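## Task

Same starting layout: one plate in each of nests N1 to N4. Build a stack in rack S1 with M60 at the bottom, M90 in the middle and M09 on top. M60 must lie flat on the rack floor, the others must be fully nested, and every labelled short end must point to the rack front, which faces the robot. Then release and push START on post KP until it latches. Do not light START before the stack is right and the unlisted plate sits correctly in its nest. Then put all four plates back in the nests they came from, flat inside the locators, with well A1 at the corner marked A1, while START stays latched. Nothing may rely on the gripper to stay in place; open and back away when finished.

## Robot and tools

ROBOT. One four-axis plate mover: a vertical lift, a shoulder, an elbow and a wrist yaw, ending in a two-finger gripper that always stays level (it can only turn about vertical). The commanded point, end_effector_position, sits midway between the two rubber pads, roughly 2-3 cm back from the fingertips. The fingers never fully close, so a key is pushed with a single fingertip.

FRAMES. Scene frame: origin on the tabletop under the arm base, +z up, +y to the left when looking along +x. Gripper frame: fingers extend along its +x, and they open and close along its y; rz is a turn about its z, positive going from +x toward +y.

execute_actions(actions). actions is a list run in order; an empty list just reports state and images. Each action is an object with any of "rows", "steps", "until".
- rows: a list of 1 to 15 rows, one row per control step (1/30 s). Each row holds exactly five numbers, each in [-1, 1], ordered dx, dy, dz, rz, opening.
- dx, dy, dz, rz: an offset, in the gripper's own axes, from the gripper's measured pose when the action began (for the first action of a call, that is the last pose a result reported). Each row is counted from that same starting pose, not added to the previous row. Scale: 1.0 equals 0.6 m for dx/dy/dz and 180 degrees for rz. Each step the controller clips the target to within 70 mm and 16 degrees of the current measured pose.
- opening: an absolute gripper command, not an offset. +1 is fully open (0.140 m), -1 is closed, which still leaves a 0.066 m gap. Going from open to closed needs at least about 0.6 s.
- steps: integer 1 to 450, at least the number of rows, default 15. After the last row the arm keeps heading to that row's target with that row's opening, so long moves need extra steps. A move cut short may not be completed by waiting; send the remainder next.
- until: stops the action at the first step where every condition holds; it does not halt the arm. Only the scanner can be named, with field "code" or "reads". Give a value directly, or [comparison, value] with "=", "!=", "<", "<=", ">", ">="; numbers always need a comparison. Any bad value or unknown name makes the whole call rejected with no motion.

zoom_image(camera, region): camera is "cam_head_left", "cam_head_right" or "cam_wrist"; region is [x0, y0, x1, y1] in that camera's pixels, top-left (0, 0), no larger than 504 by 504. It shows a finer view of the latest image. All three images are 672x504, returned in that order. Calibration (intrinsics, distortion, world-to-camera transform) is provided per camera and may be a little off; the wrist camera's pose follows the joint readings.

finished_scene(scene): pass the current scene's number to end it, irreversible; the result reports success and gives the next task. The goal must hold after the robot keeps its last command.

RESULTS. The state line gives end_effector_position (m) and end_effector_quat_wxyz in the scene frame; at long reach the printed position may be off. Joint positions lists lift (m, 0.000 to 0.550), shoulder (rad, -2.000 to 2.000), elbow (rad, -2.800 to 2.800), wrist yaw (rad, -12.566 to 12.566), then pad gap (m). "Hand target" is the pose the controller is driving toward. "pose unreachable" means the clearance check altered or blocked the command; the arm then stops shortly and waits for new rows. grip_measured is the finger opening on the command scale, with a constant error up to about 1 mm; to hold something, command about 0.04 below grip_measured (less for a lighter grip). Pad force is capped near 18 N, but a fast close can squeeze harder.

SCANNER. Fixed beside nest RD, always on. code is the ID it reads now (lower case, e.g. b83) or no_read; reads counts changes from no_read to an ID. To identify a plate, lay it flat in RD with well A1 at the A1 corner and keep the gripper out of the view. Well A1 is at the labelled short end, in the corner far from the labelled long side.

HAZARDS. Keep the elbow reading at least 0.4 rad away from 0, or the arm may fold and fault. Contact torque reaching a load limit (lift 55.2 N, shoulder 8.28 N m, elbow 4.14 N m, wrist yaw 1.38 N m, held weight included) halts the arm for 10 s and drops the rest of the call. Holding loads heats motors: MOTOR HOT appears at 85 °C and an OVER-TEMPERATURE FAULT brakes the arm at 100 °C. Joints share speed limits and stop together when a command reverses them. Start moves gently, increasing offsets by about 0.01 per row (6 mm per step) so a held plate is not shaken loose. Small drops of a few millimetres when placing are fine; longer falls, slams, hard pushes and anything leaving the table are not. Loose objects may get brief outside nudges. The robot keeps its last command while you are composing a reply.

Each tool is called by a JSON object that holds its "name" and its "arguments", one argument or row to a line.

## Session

{"name": "execute_actions", "arguments": {
  "actions": []
}}

Scene clock: 0.00 s.
end_effector_position=(+0.4239, -0.3712, +0.2906) grip_measured=+1.00 end_effector_quat_wxyz=(+0.937, +0.000, +0.000, +0.349)
Joint positions: [ 0.286 -0.928  2.395 -0.754  0.14 ]
Motor temperatures (°C, as the motors report them): [38 26 27 26]
Hand target: +0.424, -0.371, +0.291; +0.937, +0.000, +0.000, +0.349
scanner: code=no_read reads=0
camera_calibration (this result's frames):
cam_wrist: T_world_to_cam=[[0.652304, -0.75795, 0.0033961, -0.550368], [-0.453302, -0.393702, -0.799698, 0.265824], [0.607468, 0.520107, -0.600393, 0.205498], [0, 0, 0, 1]] pos_world=[0.354672, -0.419376, 0.337827]

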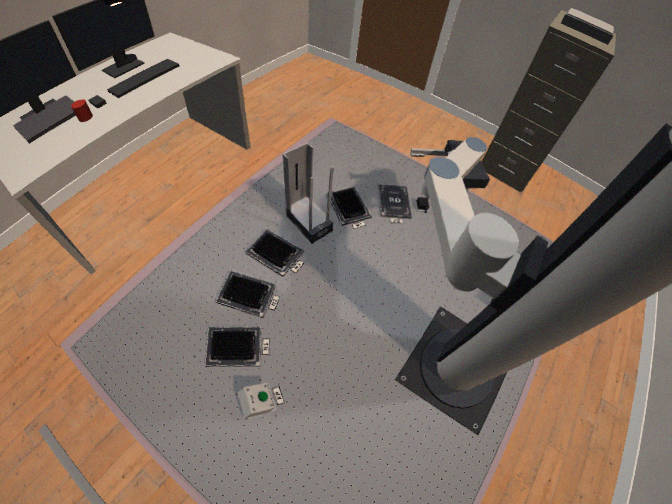

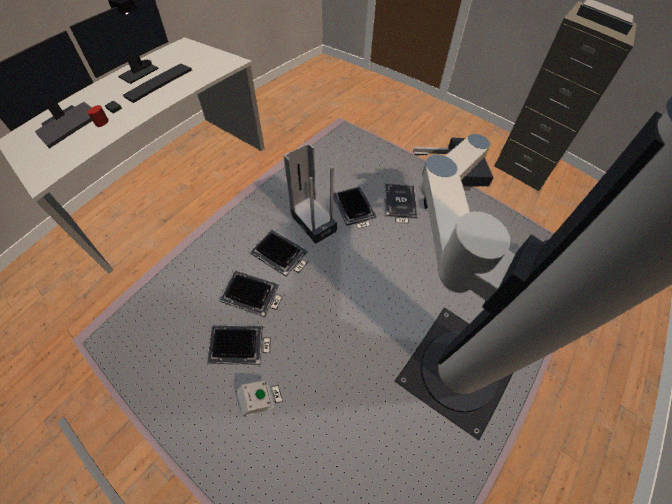

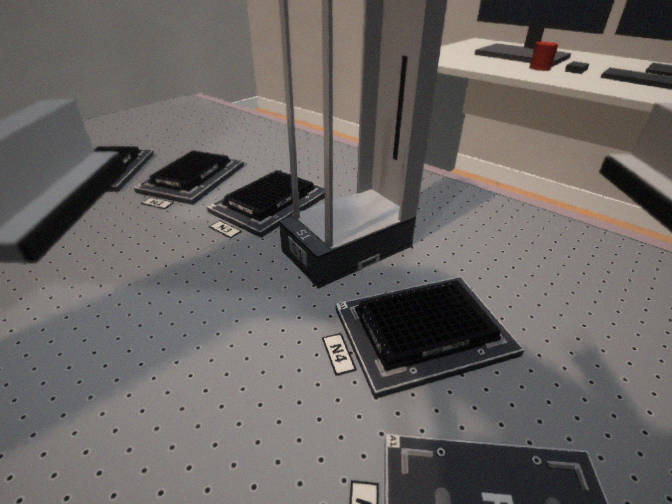

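{"name": "execute_actions", "arguments": {
  "actions": [
    {"rows":[[0.4478,0.2147,-0.2135,-0.3108,1]],"steps":45}
  ]
}}

{"name": "zoom_image", "arguments": {
  "camera": "cam_wrist",
  "region": [240, 150, 440, 360]
}}

{"name": "zoom_image", "arguments": {
  "camera": "cam_wrist",
  "region": [472, 200, 672, 380]
}}

{"name": "zoom_image", "arguments": {
  "camera": "cam_wrist",
  "region": [0, 200, 220, 400]
}}

Scene clock: 15.70 s.
end_effector_position=(+0.5428, -0.0977, +0.1626) grip_measured=+1.00 end_effector_quat_wxyz=(+0.991, +0.000, +0.000, -0.131)
Joint positions: [ 0.158  0.689  0.95  -1.901  0.14 ]
Motor temperatures (°C, as the motors report them): [38 26 27 26]
Hand target: +0.543, -0.098, +0.163; +0.991, +0.000, +0.000, -0.131
Off the commanded pose: 0.000 m, 0 deg.
scanner: code=no_read reads=0
camera_calibration (this result's frames):
cam_wrist: T_world_to_cam=[[-0.261864, -0.965099, 0.0033961, 0.0557955], [-0.580156, 0.154602, -0.799698, 0.447357], [0.771262, -0.211382, -0.600393, -0.246199], [0, 0, 0, 1]] pos_world=[0.464032, -0.0673563, 0.209745]

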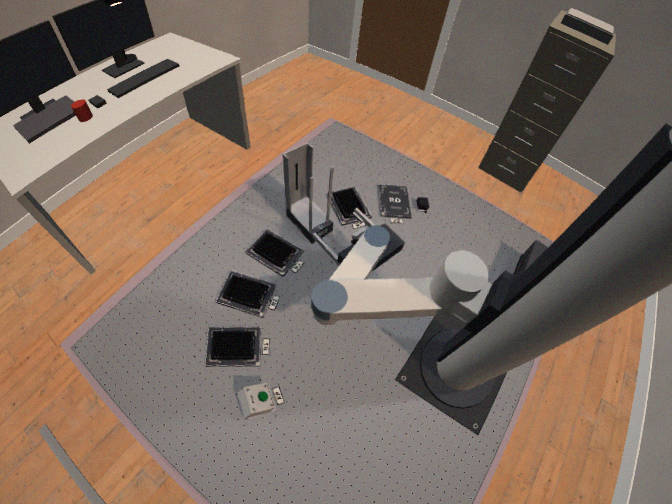

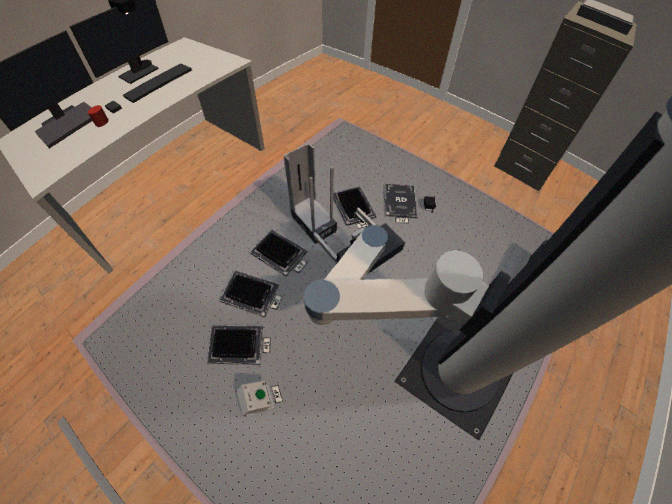

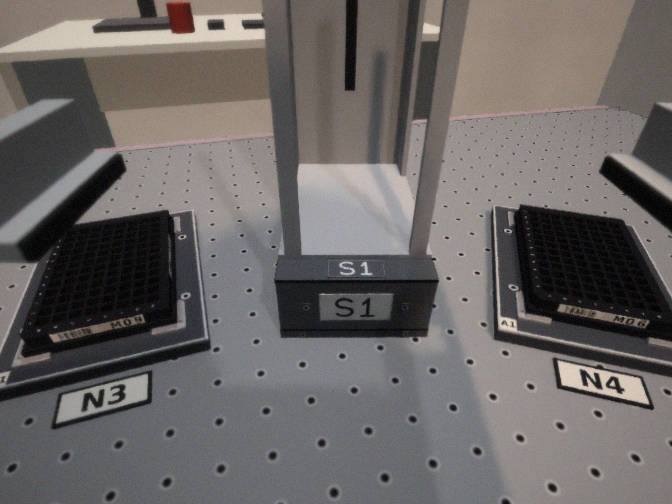

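Region (240, 150, 440, 360) of cam_wrist's 672x504 image, scaled by 2.400, with more detail than that image has; it fills the left 480 columns of this view, and the rest is white.

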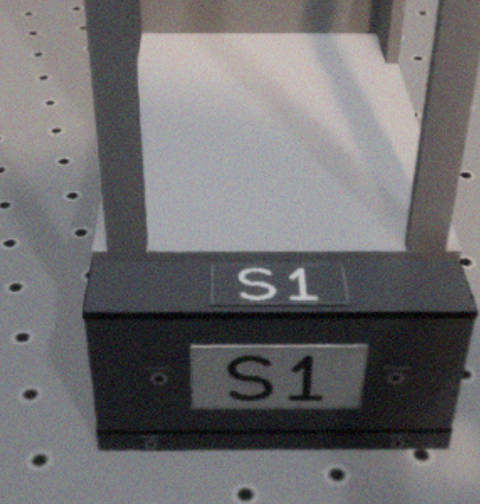

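Region (472, 200, 672, 380) of cam_wrist's 672x504 image, scaled by 2.520, with more detail than that image has; it fills the top 454 rows of this view, and the rest is white.

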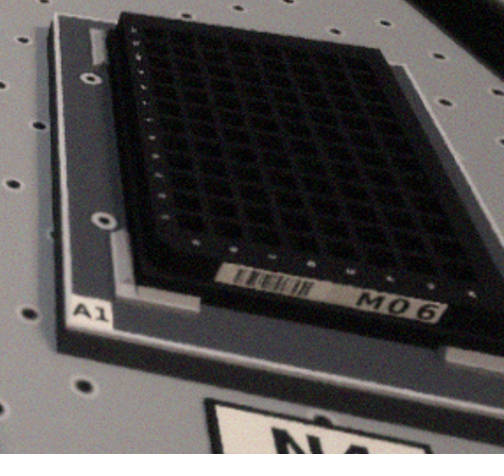

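Region (0, 200, 220, 400) of cam_wrist's 672x504 image, scaled by 2.291, with more detail than that image has; it fills the top 458 rows of this view, and the rest is white.

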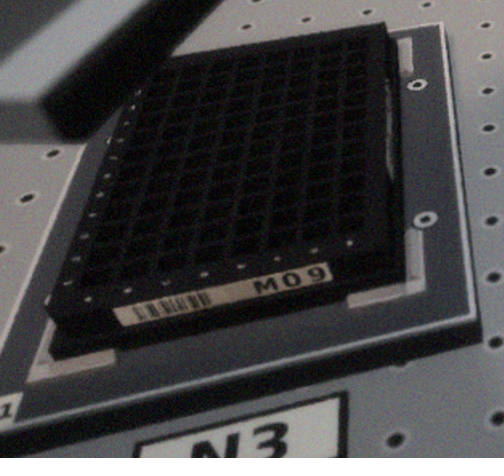

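{"name": "execute_actions", "arguments": {
  "actions": [
    {"rows":[[-0.206,0.49,0,0.272,0.6]],"steps":36}
  ]
}}

{"name": "zoom_image", "arguments": {
  "camera": "cam_wrist",
  "region": [70, 180, 350, 400]
}}

{"name": "zoom_image", "arguments": {
  "camera": "cam_wrist",
  "region": [350, 180, 630, 400]
}}

Scene clock: 32.00 s.
end_effector_position=(+0.4995, +0.2184, +0.1626) grip_measured=+0.60 end_effector_quat_wxyz=(+0.956, +0.000, +0.000, +0.292)
Joint positions: [ 0.158  1.524  0.997 -1.928  0.125]
Motor temperatures (°C, as the motors report them): [38 26 27 26]
Hand target: +0.500, +0.218, +0.163; +0.956, +0.000, +0.000, +0.292
Off the commanded pose: 0.000 m, 0 deg.
scanner: code=no_read reads=0
camera_calibration (this result's frames):
cam_wrist: T_world_to_cam=[[0.556517, -0.830829, 0.0033961, -0.0885798], [-0.497319, -0.336389, -0.799698, 0.439235], [0.665555, 0.443356, -0.600393, -0.236189], [0, 0, 0, 1]] pos_world=[0.424933, 0.178875, 0.20975]

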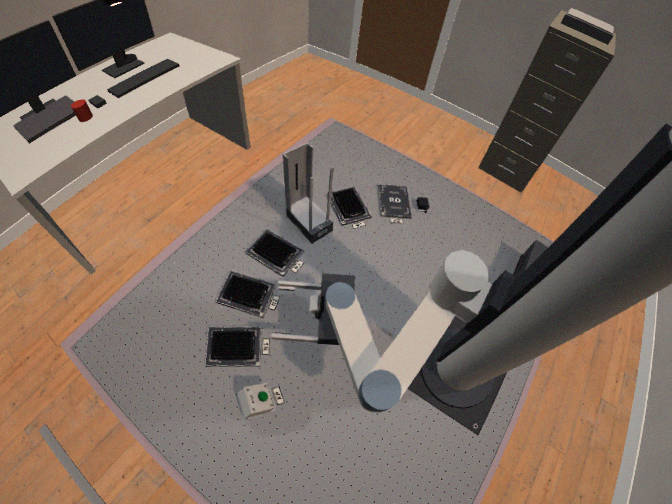

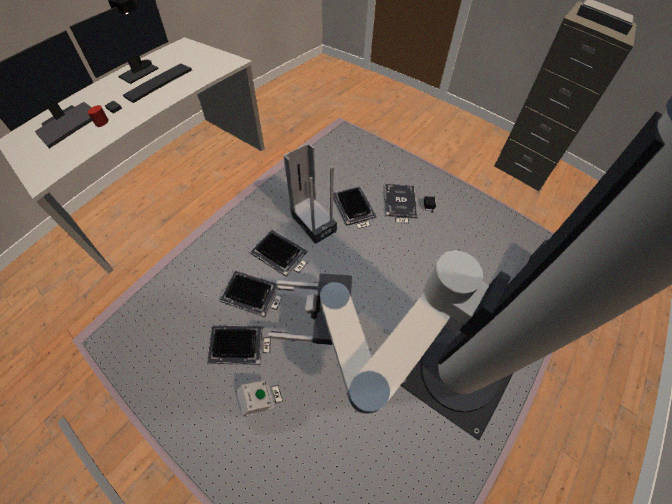

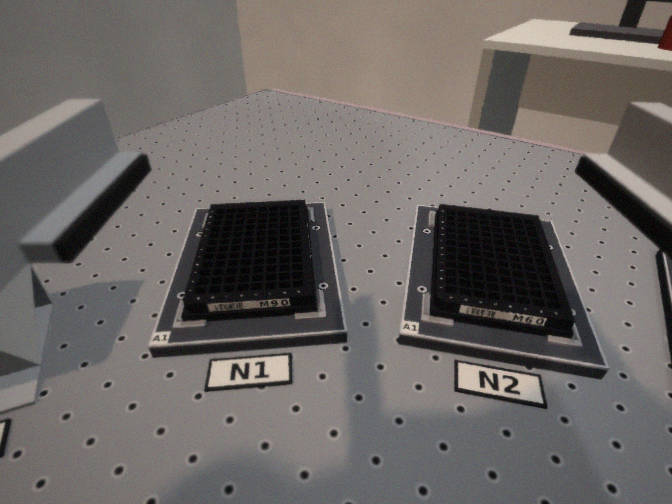

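Region (70, 180, 350, 400) of cam_wrist's 672x504 image, scaled by 1.800, with more detail than that image has; it fills the top 396 rows of this view, and the rest is white.

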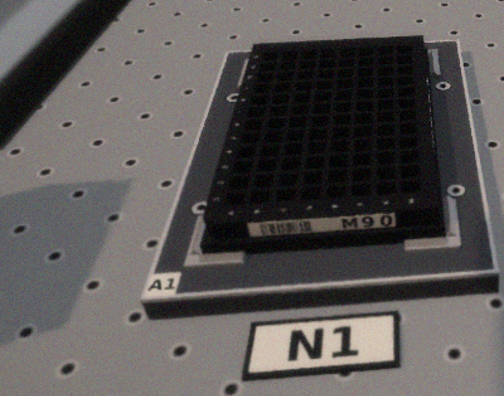

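Region (350, 180, 630, 400) of cam_wrist's 672x504 image, scaled by 1.800, with more detail than that image has; it fills the top 396 rows of this view, and the rest is white.

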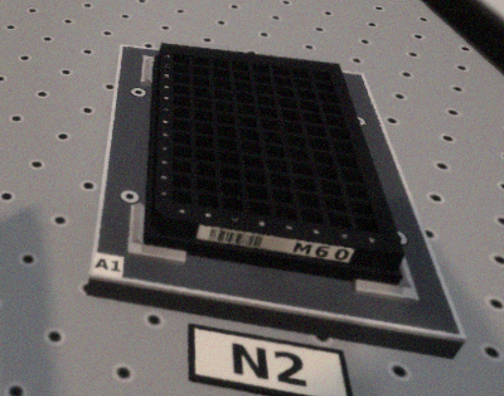

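{"name": "execute_actions", "arguments": {
  "actions": [
    {"rows":[[0.236,-0.1805,-0.175,-0.0758,0]],"steps":25},
    {"rows":[[0,0,-0.015,0,0],[0,0,-0.03,0,0],[0,0,-0.0422,0,-0.1]],"steps":11}
  ]
}}

Scene clock: 47.63 s.
end_effector_position=(+0.6775, +0.2077, +0.0321) grip_measured=-0.10 end_effector_quat_wxyz=(+0.984, +0.000, +0.000, +0.177)
Joint positions: [ 0.027  1.026  1.774 -2.445  0.099]
Motor temperatures (°C, as the motors report them): [38 26 27 26]
Hand target: +0.677, +0.208, +0.032; +0.984, +0.000, +0.000, +0.177
Off the commanded pose: 0.000 m, 0 deg.
scanner: code=no_read reads=0
camera_calibration (this result's frames):
cam_wrist: T_world_to_cam=[[0.344795, -0.938672, 0.0033961, -0.0302822], [-0.562642, -0.209564, -0.799698, 0.43776], [0.751366, 0.273821, -0.600393, -0.451129], [0, 0, 0, 1]] pos_world=[0.595706, 0.186842, 0.0793235]

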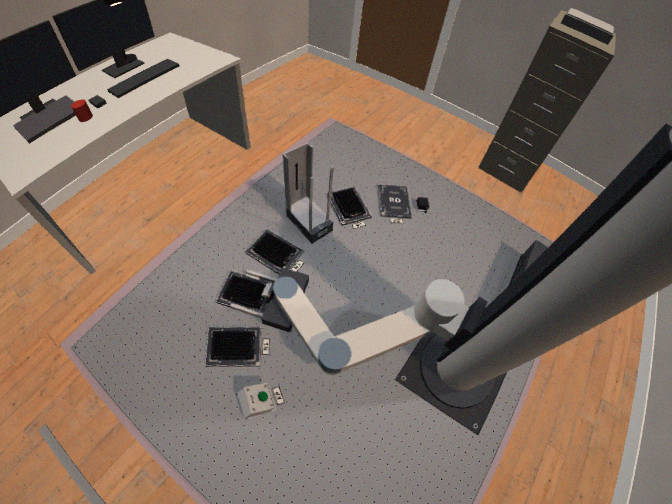

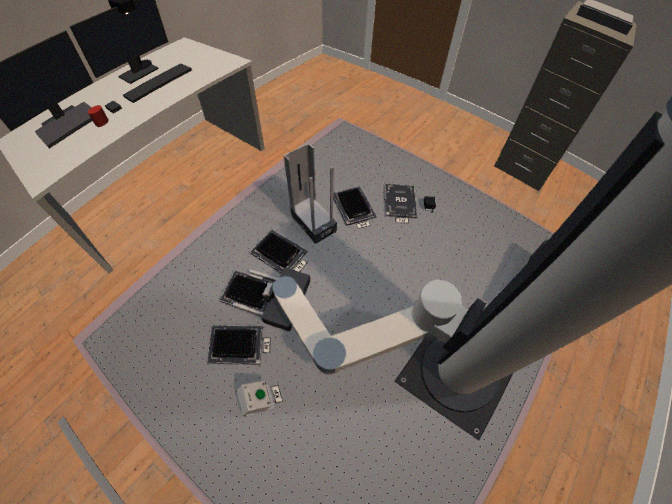

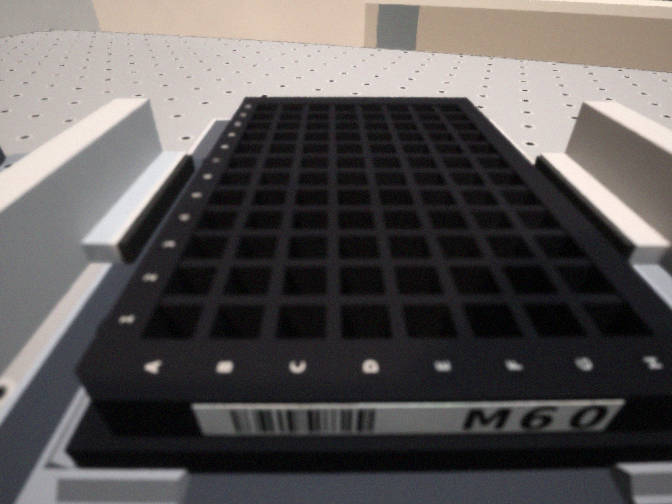

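{"name": "execute_actions", "arguments": {
  "actions": [
    {"rows":[[0.0039,0.0003,0.0003,0.002,-0.25],[0.0039,0.0003,0.0003,0.002,-0.35],[0.0039,0.0003,0.0003,0.002,-0.38],[0.0039,0.0003,0.0003,0.002,-0.4],[0.0039,0.0003,0.0003,0.002,-0.42],[0.0039,0.0003,0.0003,0.002,-0.44],[0.0039,0.0003,0.0003,0.002,-0.46],[0.0039,0.0003,0.0003,0.002,-0.48],[0.0039,0.0003,0.0003,0.002,-0.5],[0.0039,0.0003,0.0003,0.002,-0.52],[0.0039,0.0003,0.0003,0.002,-0.55],[0.0039,0.0003,0.0003,0.002,-0.58]],"steps":15}
  ]
}}

Scene clock: 58.60 s.
end_effector_position=(+0.6796, +0.2087, +0.0323) grip_measured=-0.51 end_effector_quat_wxyz=(+0.984, +0.000, +0.000, +0.180)
Joint positions: [ 0.027  1.018  1.788 -2.444  0.084]
Motor temperatures (°C, as the motors report them): [38 26 27 26]
Hand target: +0.680, +0.209, +0.032; +0.984, +0.000, +0.000, +0.180
Off the commanded pose: 0.000 m, 0 deg.
scanner: code=no_read reads=0
camera_calibration (this result's frames):
cam_wrist: T_world_to_cam=[[0.350682, -0.936488, 0.0033961, -0.034559], [-0.561315, -0.213093, -0.799698, 0.439102], [0.749631, 0.278534, -0.600393, -0.452701], [0, 0, 0, 1]] pos_world=[0.597952, 0.187298, 0.0794679]

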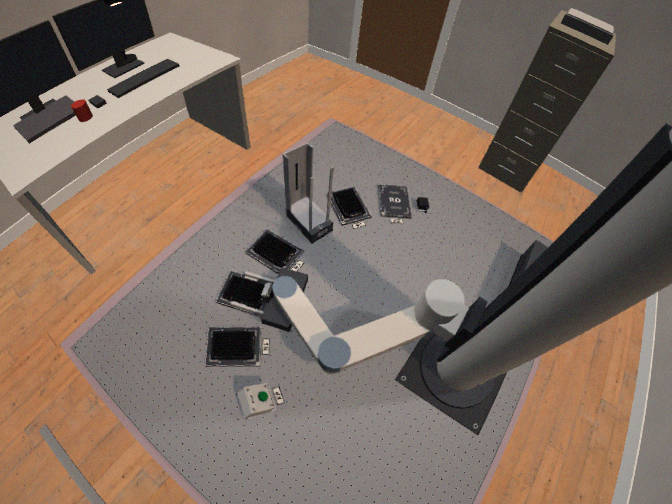

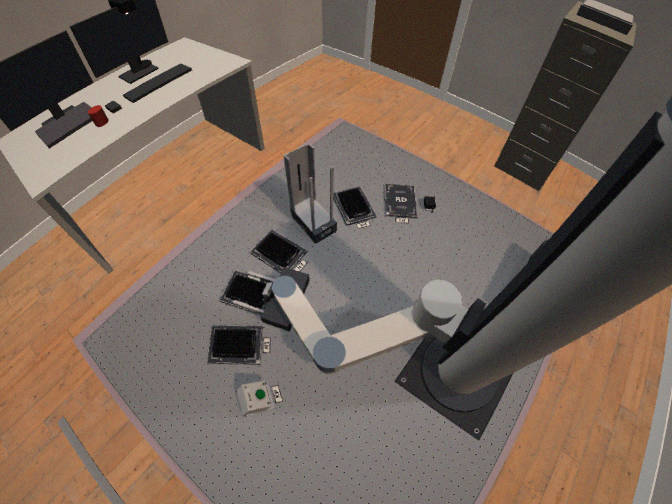

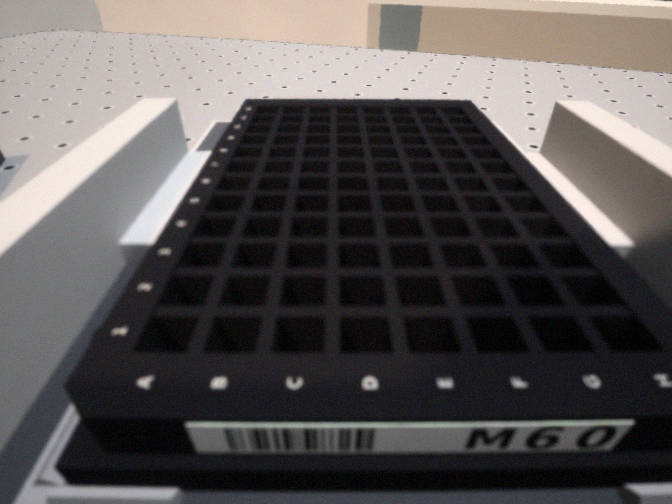

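{"name": "execute_actions", "arguments": {
  "actions": [
    {"rows":[[0,0,0.003,0,-0.57],[0,0,0.008,0,-0.57],[0,0,0.016,0,-0.57],[0,0,0.03,0,-0.57],[0,0,0.05,0,-0.57],[0,0,0.07,0,-0.57],[-0.015,0,0.09,0,-0.57],[-0.035,0,0.1,0,-0.57],[-0.06,0,0.11,-0.01,-0.57],[-0.085,0,0.12,-0.02,-0.57],[-0.11,0,0.13,-0.03,-0.57],[-0.135,0,0.14,-0.04,-0.57],[-0.16,0,0.15,-0.05,-0.57],[-0.19,0,0.16,-0.06,-0.57],[-0.3768,-0.417,0.43,-0.1976,-0.57]],"steps":48}
  ]
}}

{"name": "zoom_image", "arguments": {
  "camera": "cam_wrist",
  "region": [235, 0, 485, 120]
}}

Scene clock: 72.37 s.
end_effector_position=(+0.5565, -0.1055, +0.2903) grip_measured=-0.51 end_effector_quat_wxyz=(+0.992, +0.000, +0.000, -0.130)
Joint positions: [ 0.285  0.65   1.018 -1.928  0.084]
Motor temperatures (°C, as the motors report them): [38 26 27 26]
Hand target: +0.557, -0.105, +0.290; +0.992, +0.000, +0.000, -0.129
Off the commanded pose: 0.000 m, 0 deg.
scanner: code=no_read reads=0
camera_calibration (this result's frames):
cam_wrist: T_world_to_cam=[[-0.260125, -0.965569, 0.0033961, 0.0503874], [-0.580434, 0.153556, -0.799698, 0.558733], [0.771642, -0.209992, -0.600393, -0.181787], [0, 0, 0, 1]] pos_world=[0.477689, -0.0753185, 0.337503]

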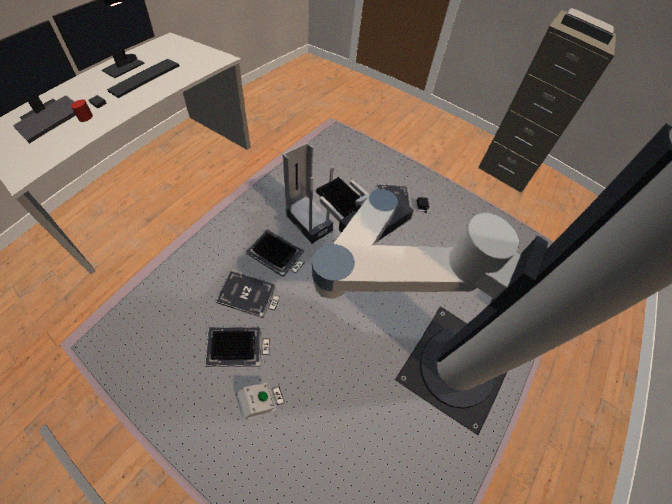

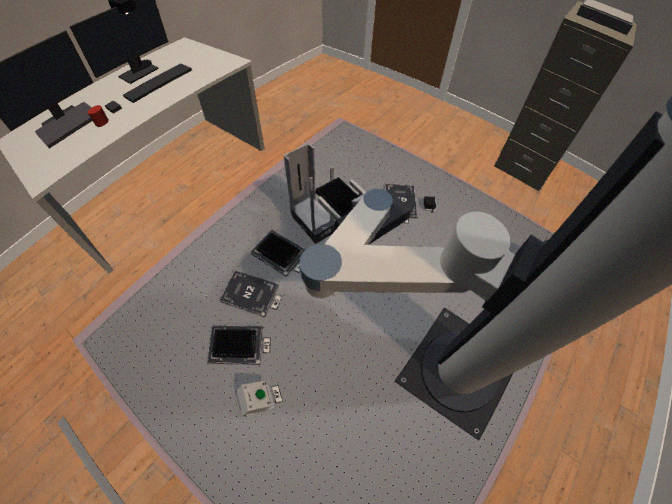

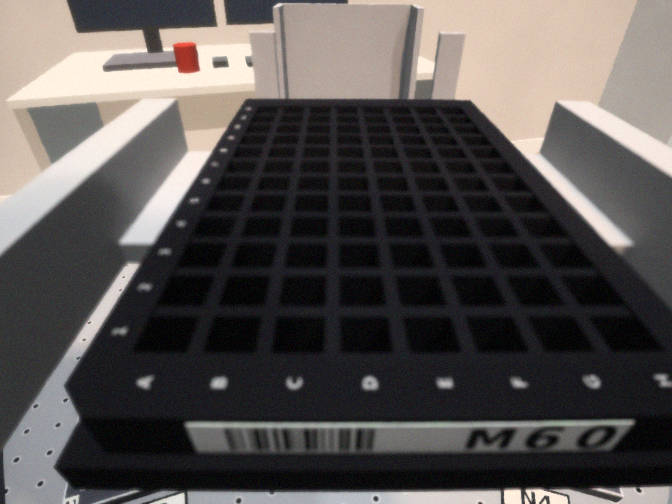

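Region (235, 0, 485, 120) of cam_wrist's 672x504 image, scaled by 2.016, with more detail than that image has; it fills the top 242 rows of this view, and the rest is white.

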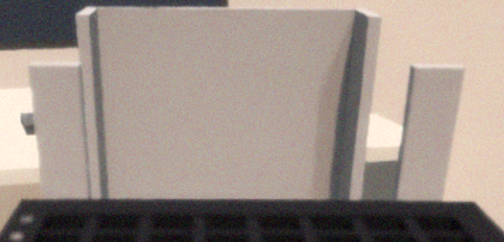

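{"name": "execute_actions", "arguments": {
  "actions": [
    {"rows":[[0,0,0.01,0,-0.57],[0,0,0.025,0,-0.57],[0,0,0.045,0,-0.57],[0,0,0.0695,0.0005,-0.57]],"steps":11},
    {"rows":[[0.01,0,0,0,-0.57],[0.025,0,0,0,-0.57],[0.045,0,0,0,-0.57],[0.07,0,0,0,-0.57],[0.1,0,0,0,-0.57],[0.259,-0.0004,0,0,-0.57]],"steps":24}
  ]
}}

{"name": "zoom_image", "arguments": {
  "camera": "cam_wrist",
  "region": [40, 440, 240, 504]
}}

{"name": "zoom_image", "arguments": {
  "camera": "cam_wrist",
  "region": [472, 440, 672, 504]
}}

Scene clock: 84.40 s.
end_effector_position=(+0.7067, -0.1455, +0.3323) grip_measured=-0.51 end_effector_quat_wxyz=(+0.992, +0.000, +0.000, -0.129)
Joint positions: [ 0.327  0.331  1.82  -2.409  0.084]
Motor temperatures (°C, as the motors report them): [38 26 27 26]
Hand target: +0.707, -0.145, +0.332; +0.992, +0.000, +0.000, -0.129
Off the commanded pose: 0.000 m, 0 deg.
scanner: code=no_read reads=0
camera_calibration (this result's frames):
cam_wrist: T_world_to_cam=[[-0.258536, -0.965996, 0.0033961, 0.0495289], [-0.580686, 0.152601, -0.799698, 0.68566], [0.771986, -0.208723, -0.600393, -0.280925], [0, 0, 0, 1]] pos_world=[0.627828, -0.115423, 0.379487]

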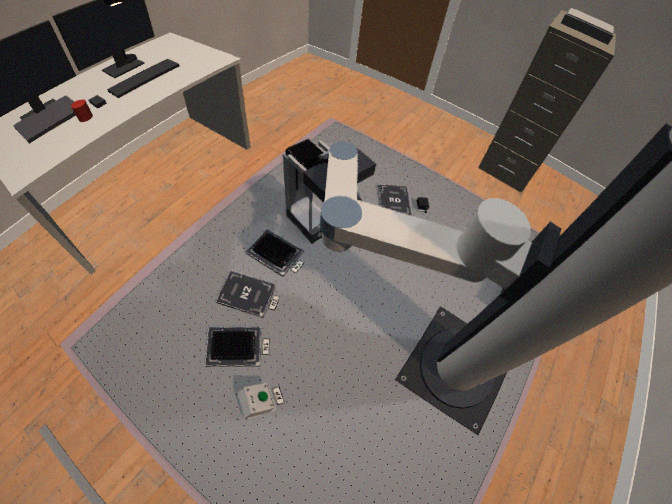

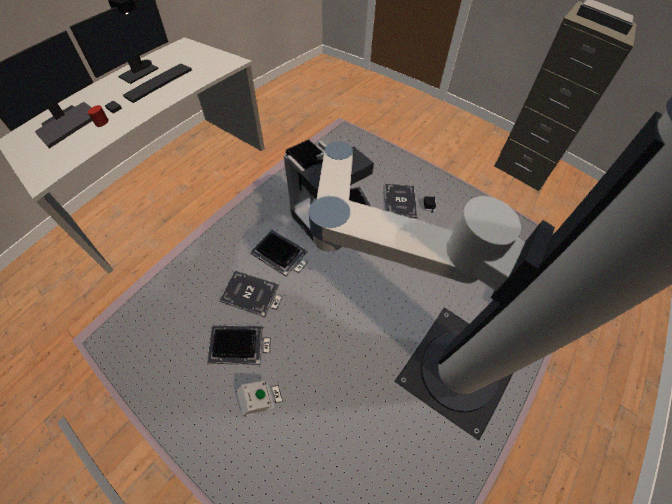

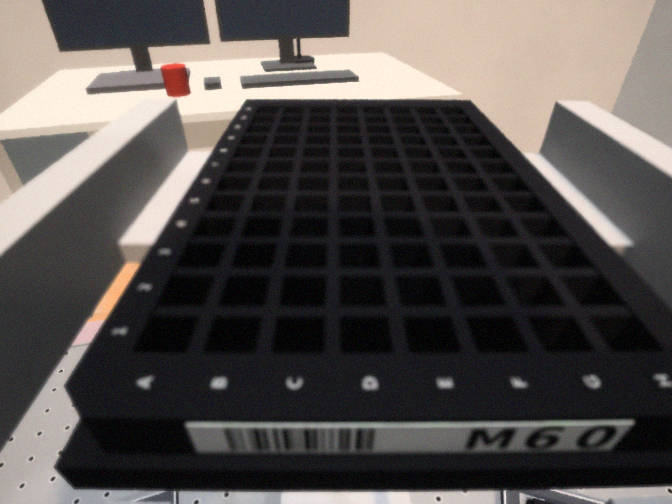

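Region (40, 440, 240, 504) of cam_wrist's 672x504 image, scaled by 2.520, with more detail than that image has; it fills the top 161 rows of this view, and the rest is white.

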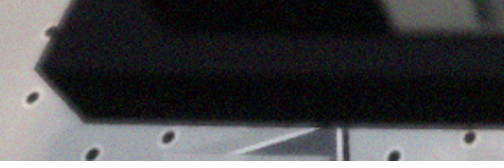

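Region (472, 440, 672, 504) of cam_wrist's 672x504 image, scaled by 2.520, with more detail than that image has; it fills the top 161 rows of this view, and the rest is white.

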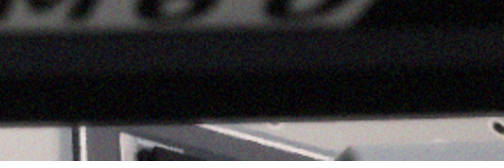

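{"name": "execute_actions", "arguments": {
  "actions": [
    {"rows":[[0.0047,0.0004,-0.002,0.0005,-0.57],[0.0047,0.0004,-0.004,0.0005,-0.57],[0.0047,0.0004,-0.006,0.0005,-0.57],[0.0047,0.0004,-0.008,0.0005,-0.57],[0.0047,0.0004,-0.01,0.0005,-0.57],[0.0047,0.0004,-0.012,0.0005,-0.57],[0.0047,0.0004,-0.014,0.0005,-0.57],[0.0047,0.0004,-0.016,0.0005,-0.57],[0.0047,0.0004,-0.018,0.0005,-0.57]],"steps":13}
  ]
}}

Scene clock: 97.97 s.
end_effector_position=(+0.7095, -0.1459, +0.3214) grip_measured=-0.51 end_effector_quat_wxyz=(+0.992, +0.000, +0.000, -0.128)
Joint positions: [ 0.316  0.324  1.838 -2.418  0.084]
Motor temperatures (°C, as the motors report them): [38 26 27 26]
Hand target: +0.709, -0.146, +0.322; +0.992, +0.000, +0.000, -0.128
Off the commanded pose: 0.000 m, 0 deg.
scanner: code=no_read reads=0
camera_calibration (this result's frames):
cam_wrist: T_world_to_cam=[[-0.256761, -0.966469, 0.0033961, 0.048567], [-0.580965, 0.151535, -0.799698, 0.678696], [0.772368, -0.207305, -0.600393, -0.289752], [0, 0, 0, 1]] pos_world=[0.630565, -0.115975, 0.368622]

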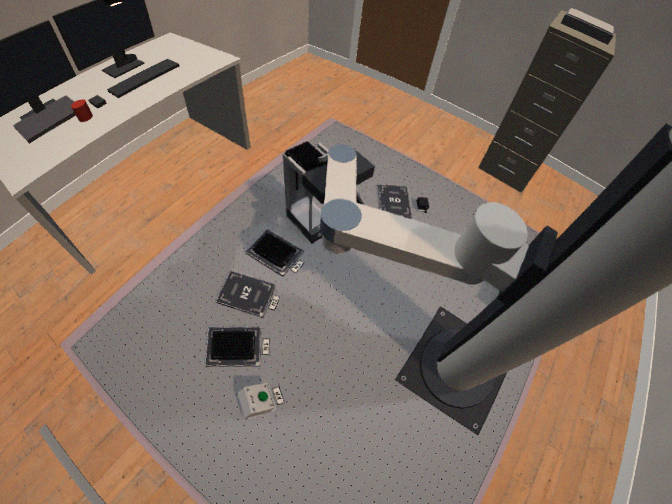

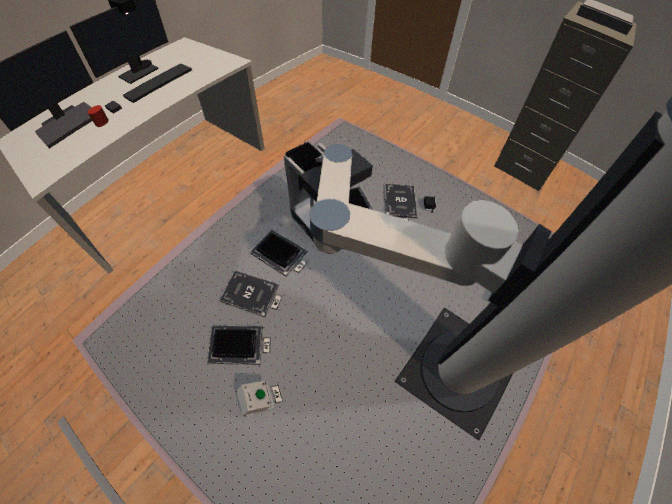

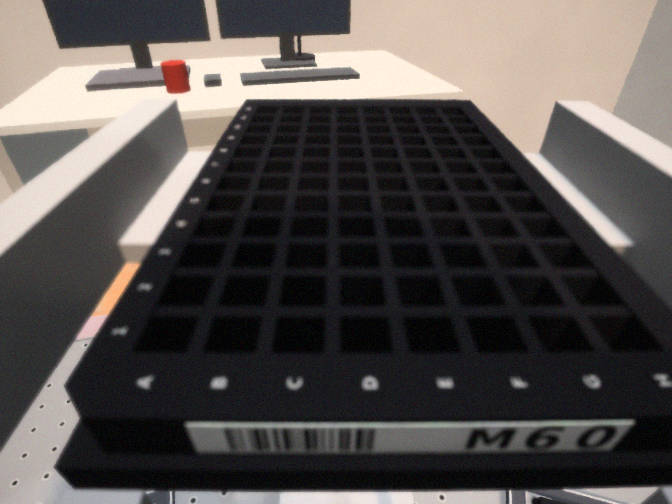

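{"name": "execute_actions", "arguments": {
  "actions": [
    {"rows":[[0,0,-0.004,0,-0.57],[0,0,-0.009,0,-0.57],[0,0,-0.015,0,-0.57],[0,0,-0.0213,0,-0.57]],"steps":9}
  ]
}}

{"name": "zoom_image", "arguments": {
  "camera": "cam_wrist",
  "region": [190, 70, 540, 170]
}}

Scene clock: 107.57 s.
end_effector_position=(+0.7095, -0.1459, +0.3086) grip_measured=-0.51 end_effector_quat_wxyz=(+0.992, +0.000, +0.000, -0.128)
Joint positions: [ 0.304  0.324  1.838 -2.418  0.084]
Motor temperatures (°C, as the motors report them): [38 26 27 26]
Hand target: +0.709, -0.146, +0.309; +0.992, +0.000, +0.000, -0.128
Off the commanded pose: 0.000 m, 0 deg.
scanner: code=no_read reads=0
camera_calibration (this result's frames):
cam_wrist: T_world_to_cam=[[-0.256784, -0.966463, 0.0033961, 0.0486206], [-0.580962, 0.151548, -0.799698, 0.668409], [0.772364, -0.207323, -0.600393, -0.297471], [0, 0, 0, 1]] pos_world=[0.630561, -0.115979, 0.35576]

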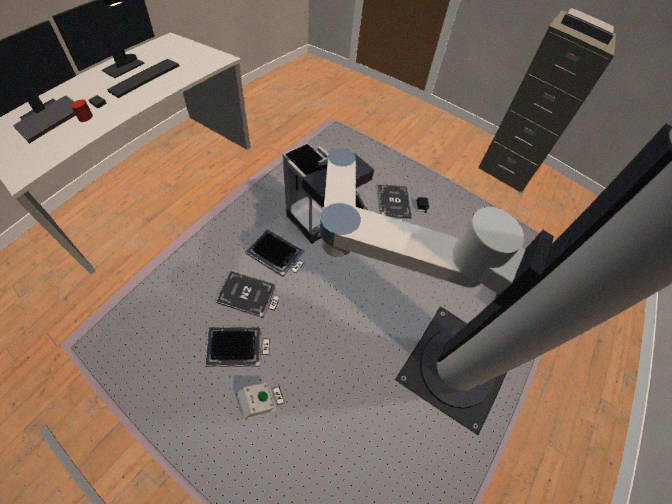

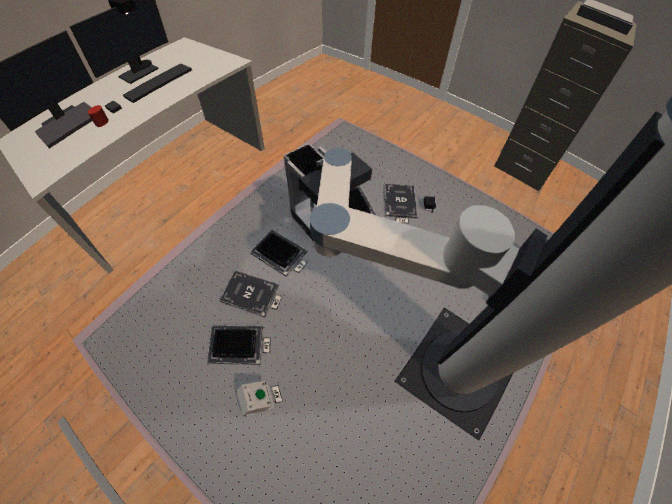

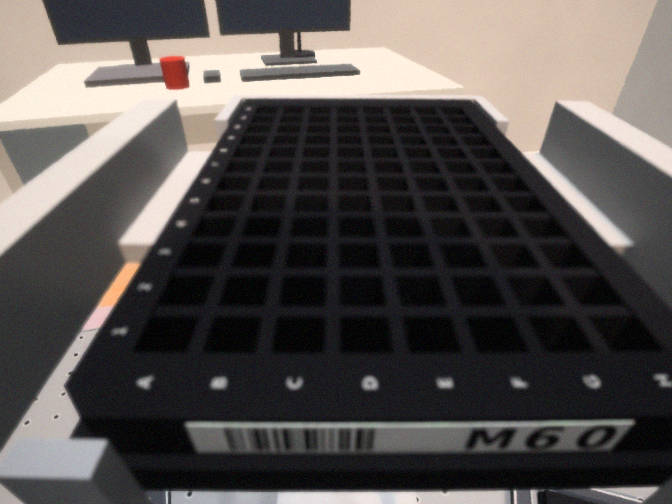

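Region (190, 70, 540, 170) of cam_wrist's 672x504 image, scaled by 1.440, with more detail than that image has; it fills the top 144 rows of this view, and the rest is white.

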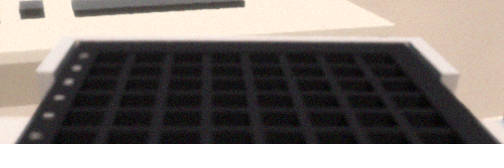

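{"name": "execute_actions", "arguments": {
  "actions": [
    {"rows":[[0,0,-0.01,0,-0.57],[0,0,-0.025,0,-0.57],[0,0,-0.045,0,-0.57],[0,0,-0.07,0,-0.57],[0,0,-0.3858,0,-0.57]],"steps":29},
    {"rows":[[0,0,-0.002,0,-0.57],[0,0,-0.004,0,-0.57],[0,0,-0.005,0,-0.57],[0,0,-0.006,0,-0.57]],"steps":8},
    {"rows":[[0,0,0,0,-0.52],[0,0,0,0,-0.5],[0,0,0,0,-0.48],[0,0,0,0,-0.4],[0,0,0,0,0]],"steps":10}
  ]
}}

Scene clock: 119.13 s.
end_effector_position=(+0.7095, -0.1459, +0.0734) grip_measured=+0.00 end_effector_quat_wxyz=(+0.992, +0.000, +0.000, -0.128)
Joint positions: [ 0.068  0.324  1.838 -2.418  0.103]
Motor temperatures (°C, as the motors report them): [38 26 27 26]
Hand target: +0.709, -0.146, +0.073; +0.992, +0.000, +0.000, -0.128
Off the commanded pose: 0.000 m, 0 deg.
scanner: code=no_read reads=0
camera_calibration (this result's frames):
cam_wrist: T_world_to_cam=[[-0.25682, -0.966453, 0.0033961, 0.0494367], [-0.580956, 0.15157, -0.799698, 0.480297], [0.772356, -0.207352, -0.600393, -0.438684], [0, 0, 0, 1]] pos_world=[0.630548, -0.115982, 0.120541]

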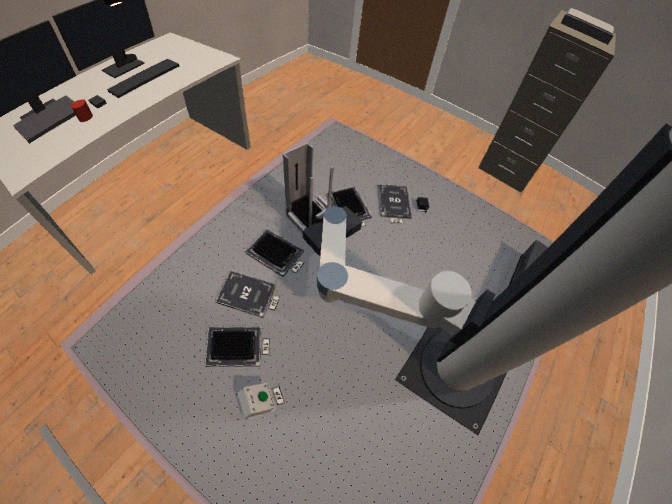

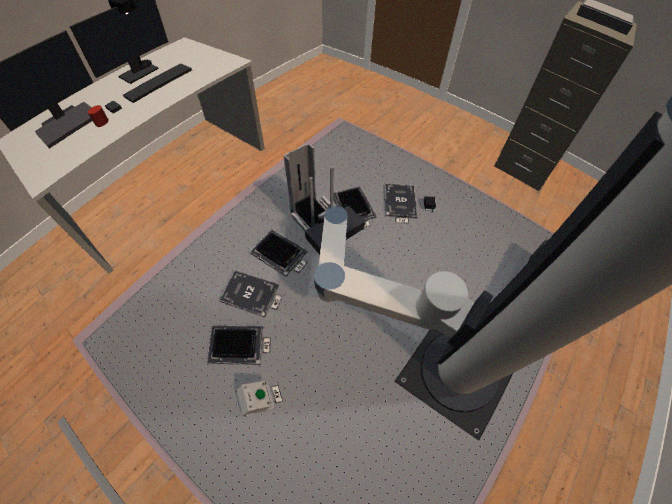

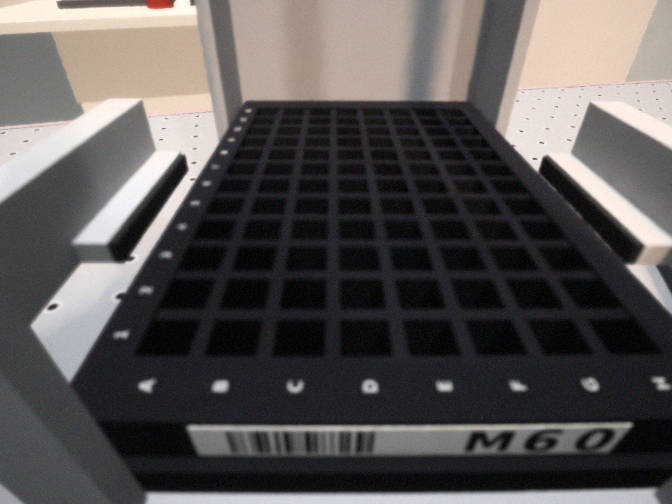

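{"name": "execute_actions", "arguments": {
  "actions": []
}}

Scene clock: 159.40 s.
end_effector_position=(+0.7095, -0.1459, +0.0734) grip_measured=+0.00 end_effector_quat_wxyz=(+0.992, +0.000, +0.000, -0.128)
Joint positions: [ 0.068  0.324  1.838 -2.418  0.103]
Motor temperatures (°C, as the motors report them): [38 26 27 26]
Hand target: +0.709, -0.146, +0.073; +0.992, +0.000, +0.000, -0.128
Off the commanded pose: 0.000 m, 0 deg.
scanner: code=no_read reads=0
camera_calibration (this result's frames):
cam_wrist: T_world_to_cam=[[-0.25682, -0.966453, 0.0033961, 0.0494367], [-0.580956, 0.15157, -0.799698, 0.480297], [0.772356, -0.207352, -0.600393, -0.438684], [0, 0, 0, 1]] pos_world=[0.630548, -0.115982, 0.120541]

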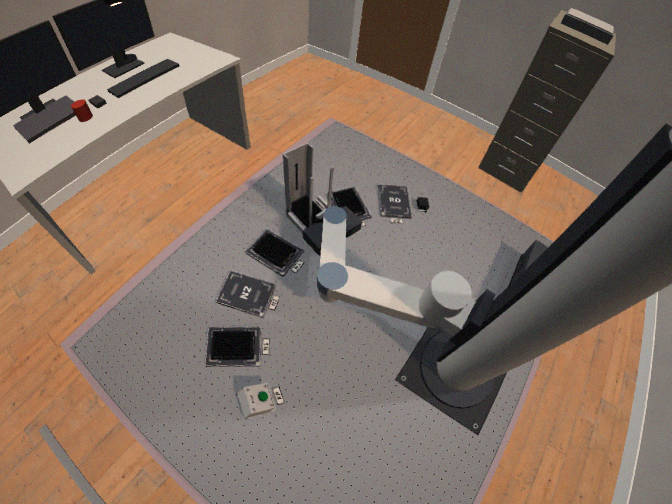

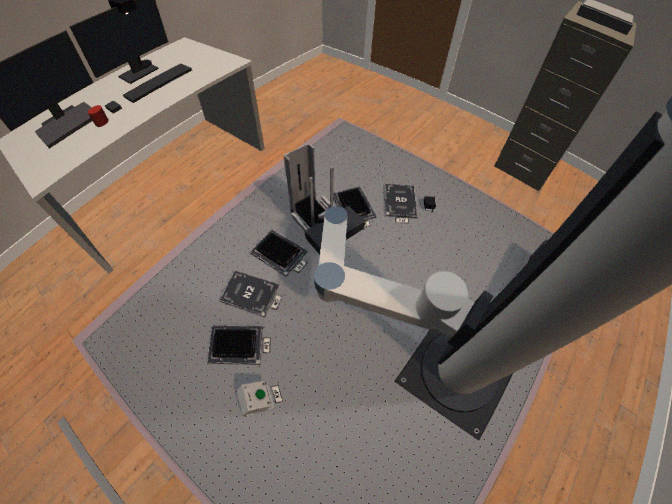

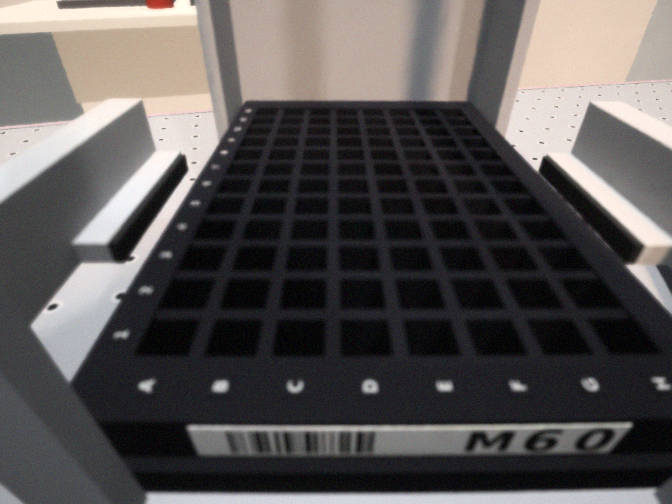

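{"name": "execute_actions", "arguments": {
  "actions": [
    {"rows":[[-0.02,0,0,0,0],[-0.05,0,0,0,0],[-0.25,0,0,0,0]],"steps":21},
    {"rows":[[-0.1586,0.769,-0.015,0.02,0],[-0.1586,0.769,-0.015,0.04,0],[-0.1586,0.769,-0.015,0.06,0],[-0.1586,0.769,-0.015,0.08,0],[-0.1586,0.769,-0.015,0.1,0],[-0.1586,0.769,-0.015,0.12,0],[-0.1586,0.769,-0.015,0.14,0],[-0.1586,0.769,-0.015,0.16,0],[-0.1586,0.769,-0.015,0.3039,0]],"steps":50}
  ]
}}

Scene clock: 181.77 s.
end_effector_position=(+0.5897, +0.3625, +0.0644) grip_measured=+0.00 end_effector_quat_wxyz=(+0.940, +0.000, +0.000, +0.342)
Joint positions: [ 0.059  1.328  1.817 -2.447  0.103]
Motor temperatures (°C, as the motors report them): [38 26 27 26]
Hand target: +0.590, +0.363, +0.064; +0.940, +0.000, +0.000, +0.342
Off the commanded pose: 0.000 m, 0 deg.
scanner: code=no_read reads=0
camera_calibration (this result's frames):
cam_wrist: T_world_to_cam=[[0.639992, -0.768374, 0.0033961, -0.0906054], [-0.459593, -0.386338, -0.799698, 0.449889], [0.615779, 0.51024, -0.600393, -0.41393], [0, 0, 0, 1]] pos_world=[0.519642, 0.315394, 0.111562]

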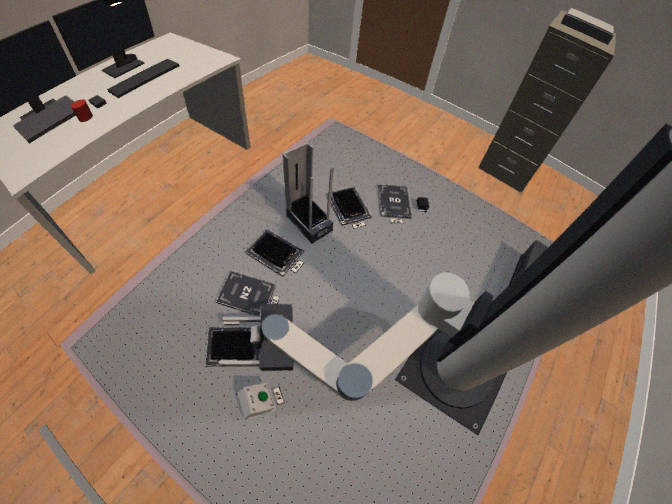

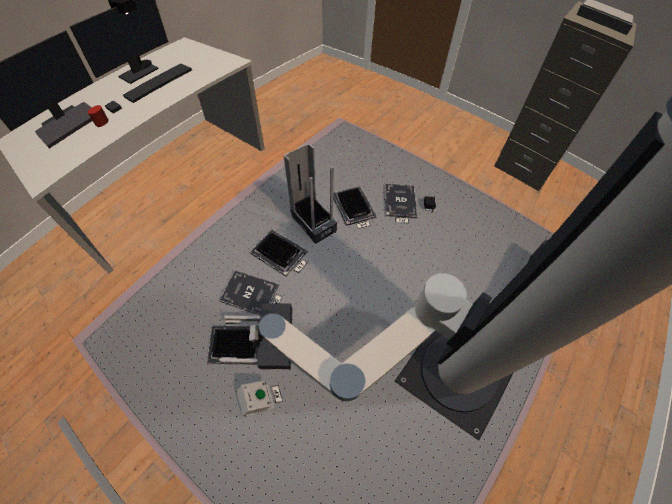

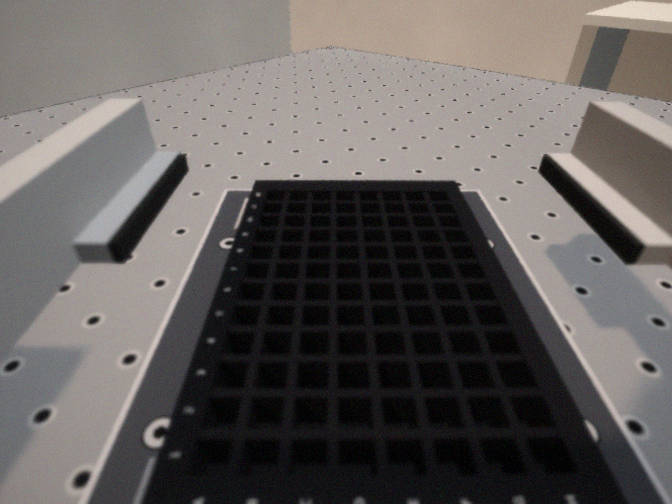

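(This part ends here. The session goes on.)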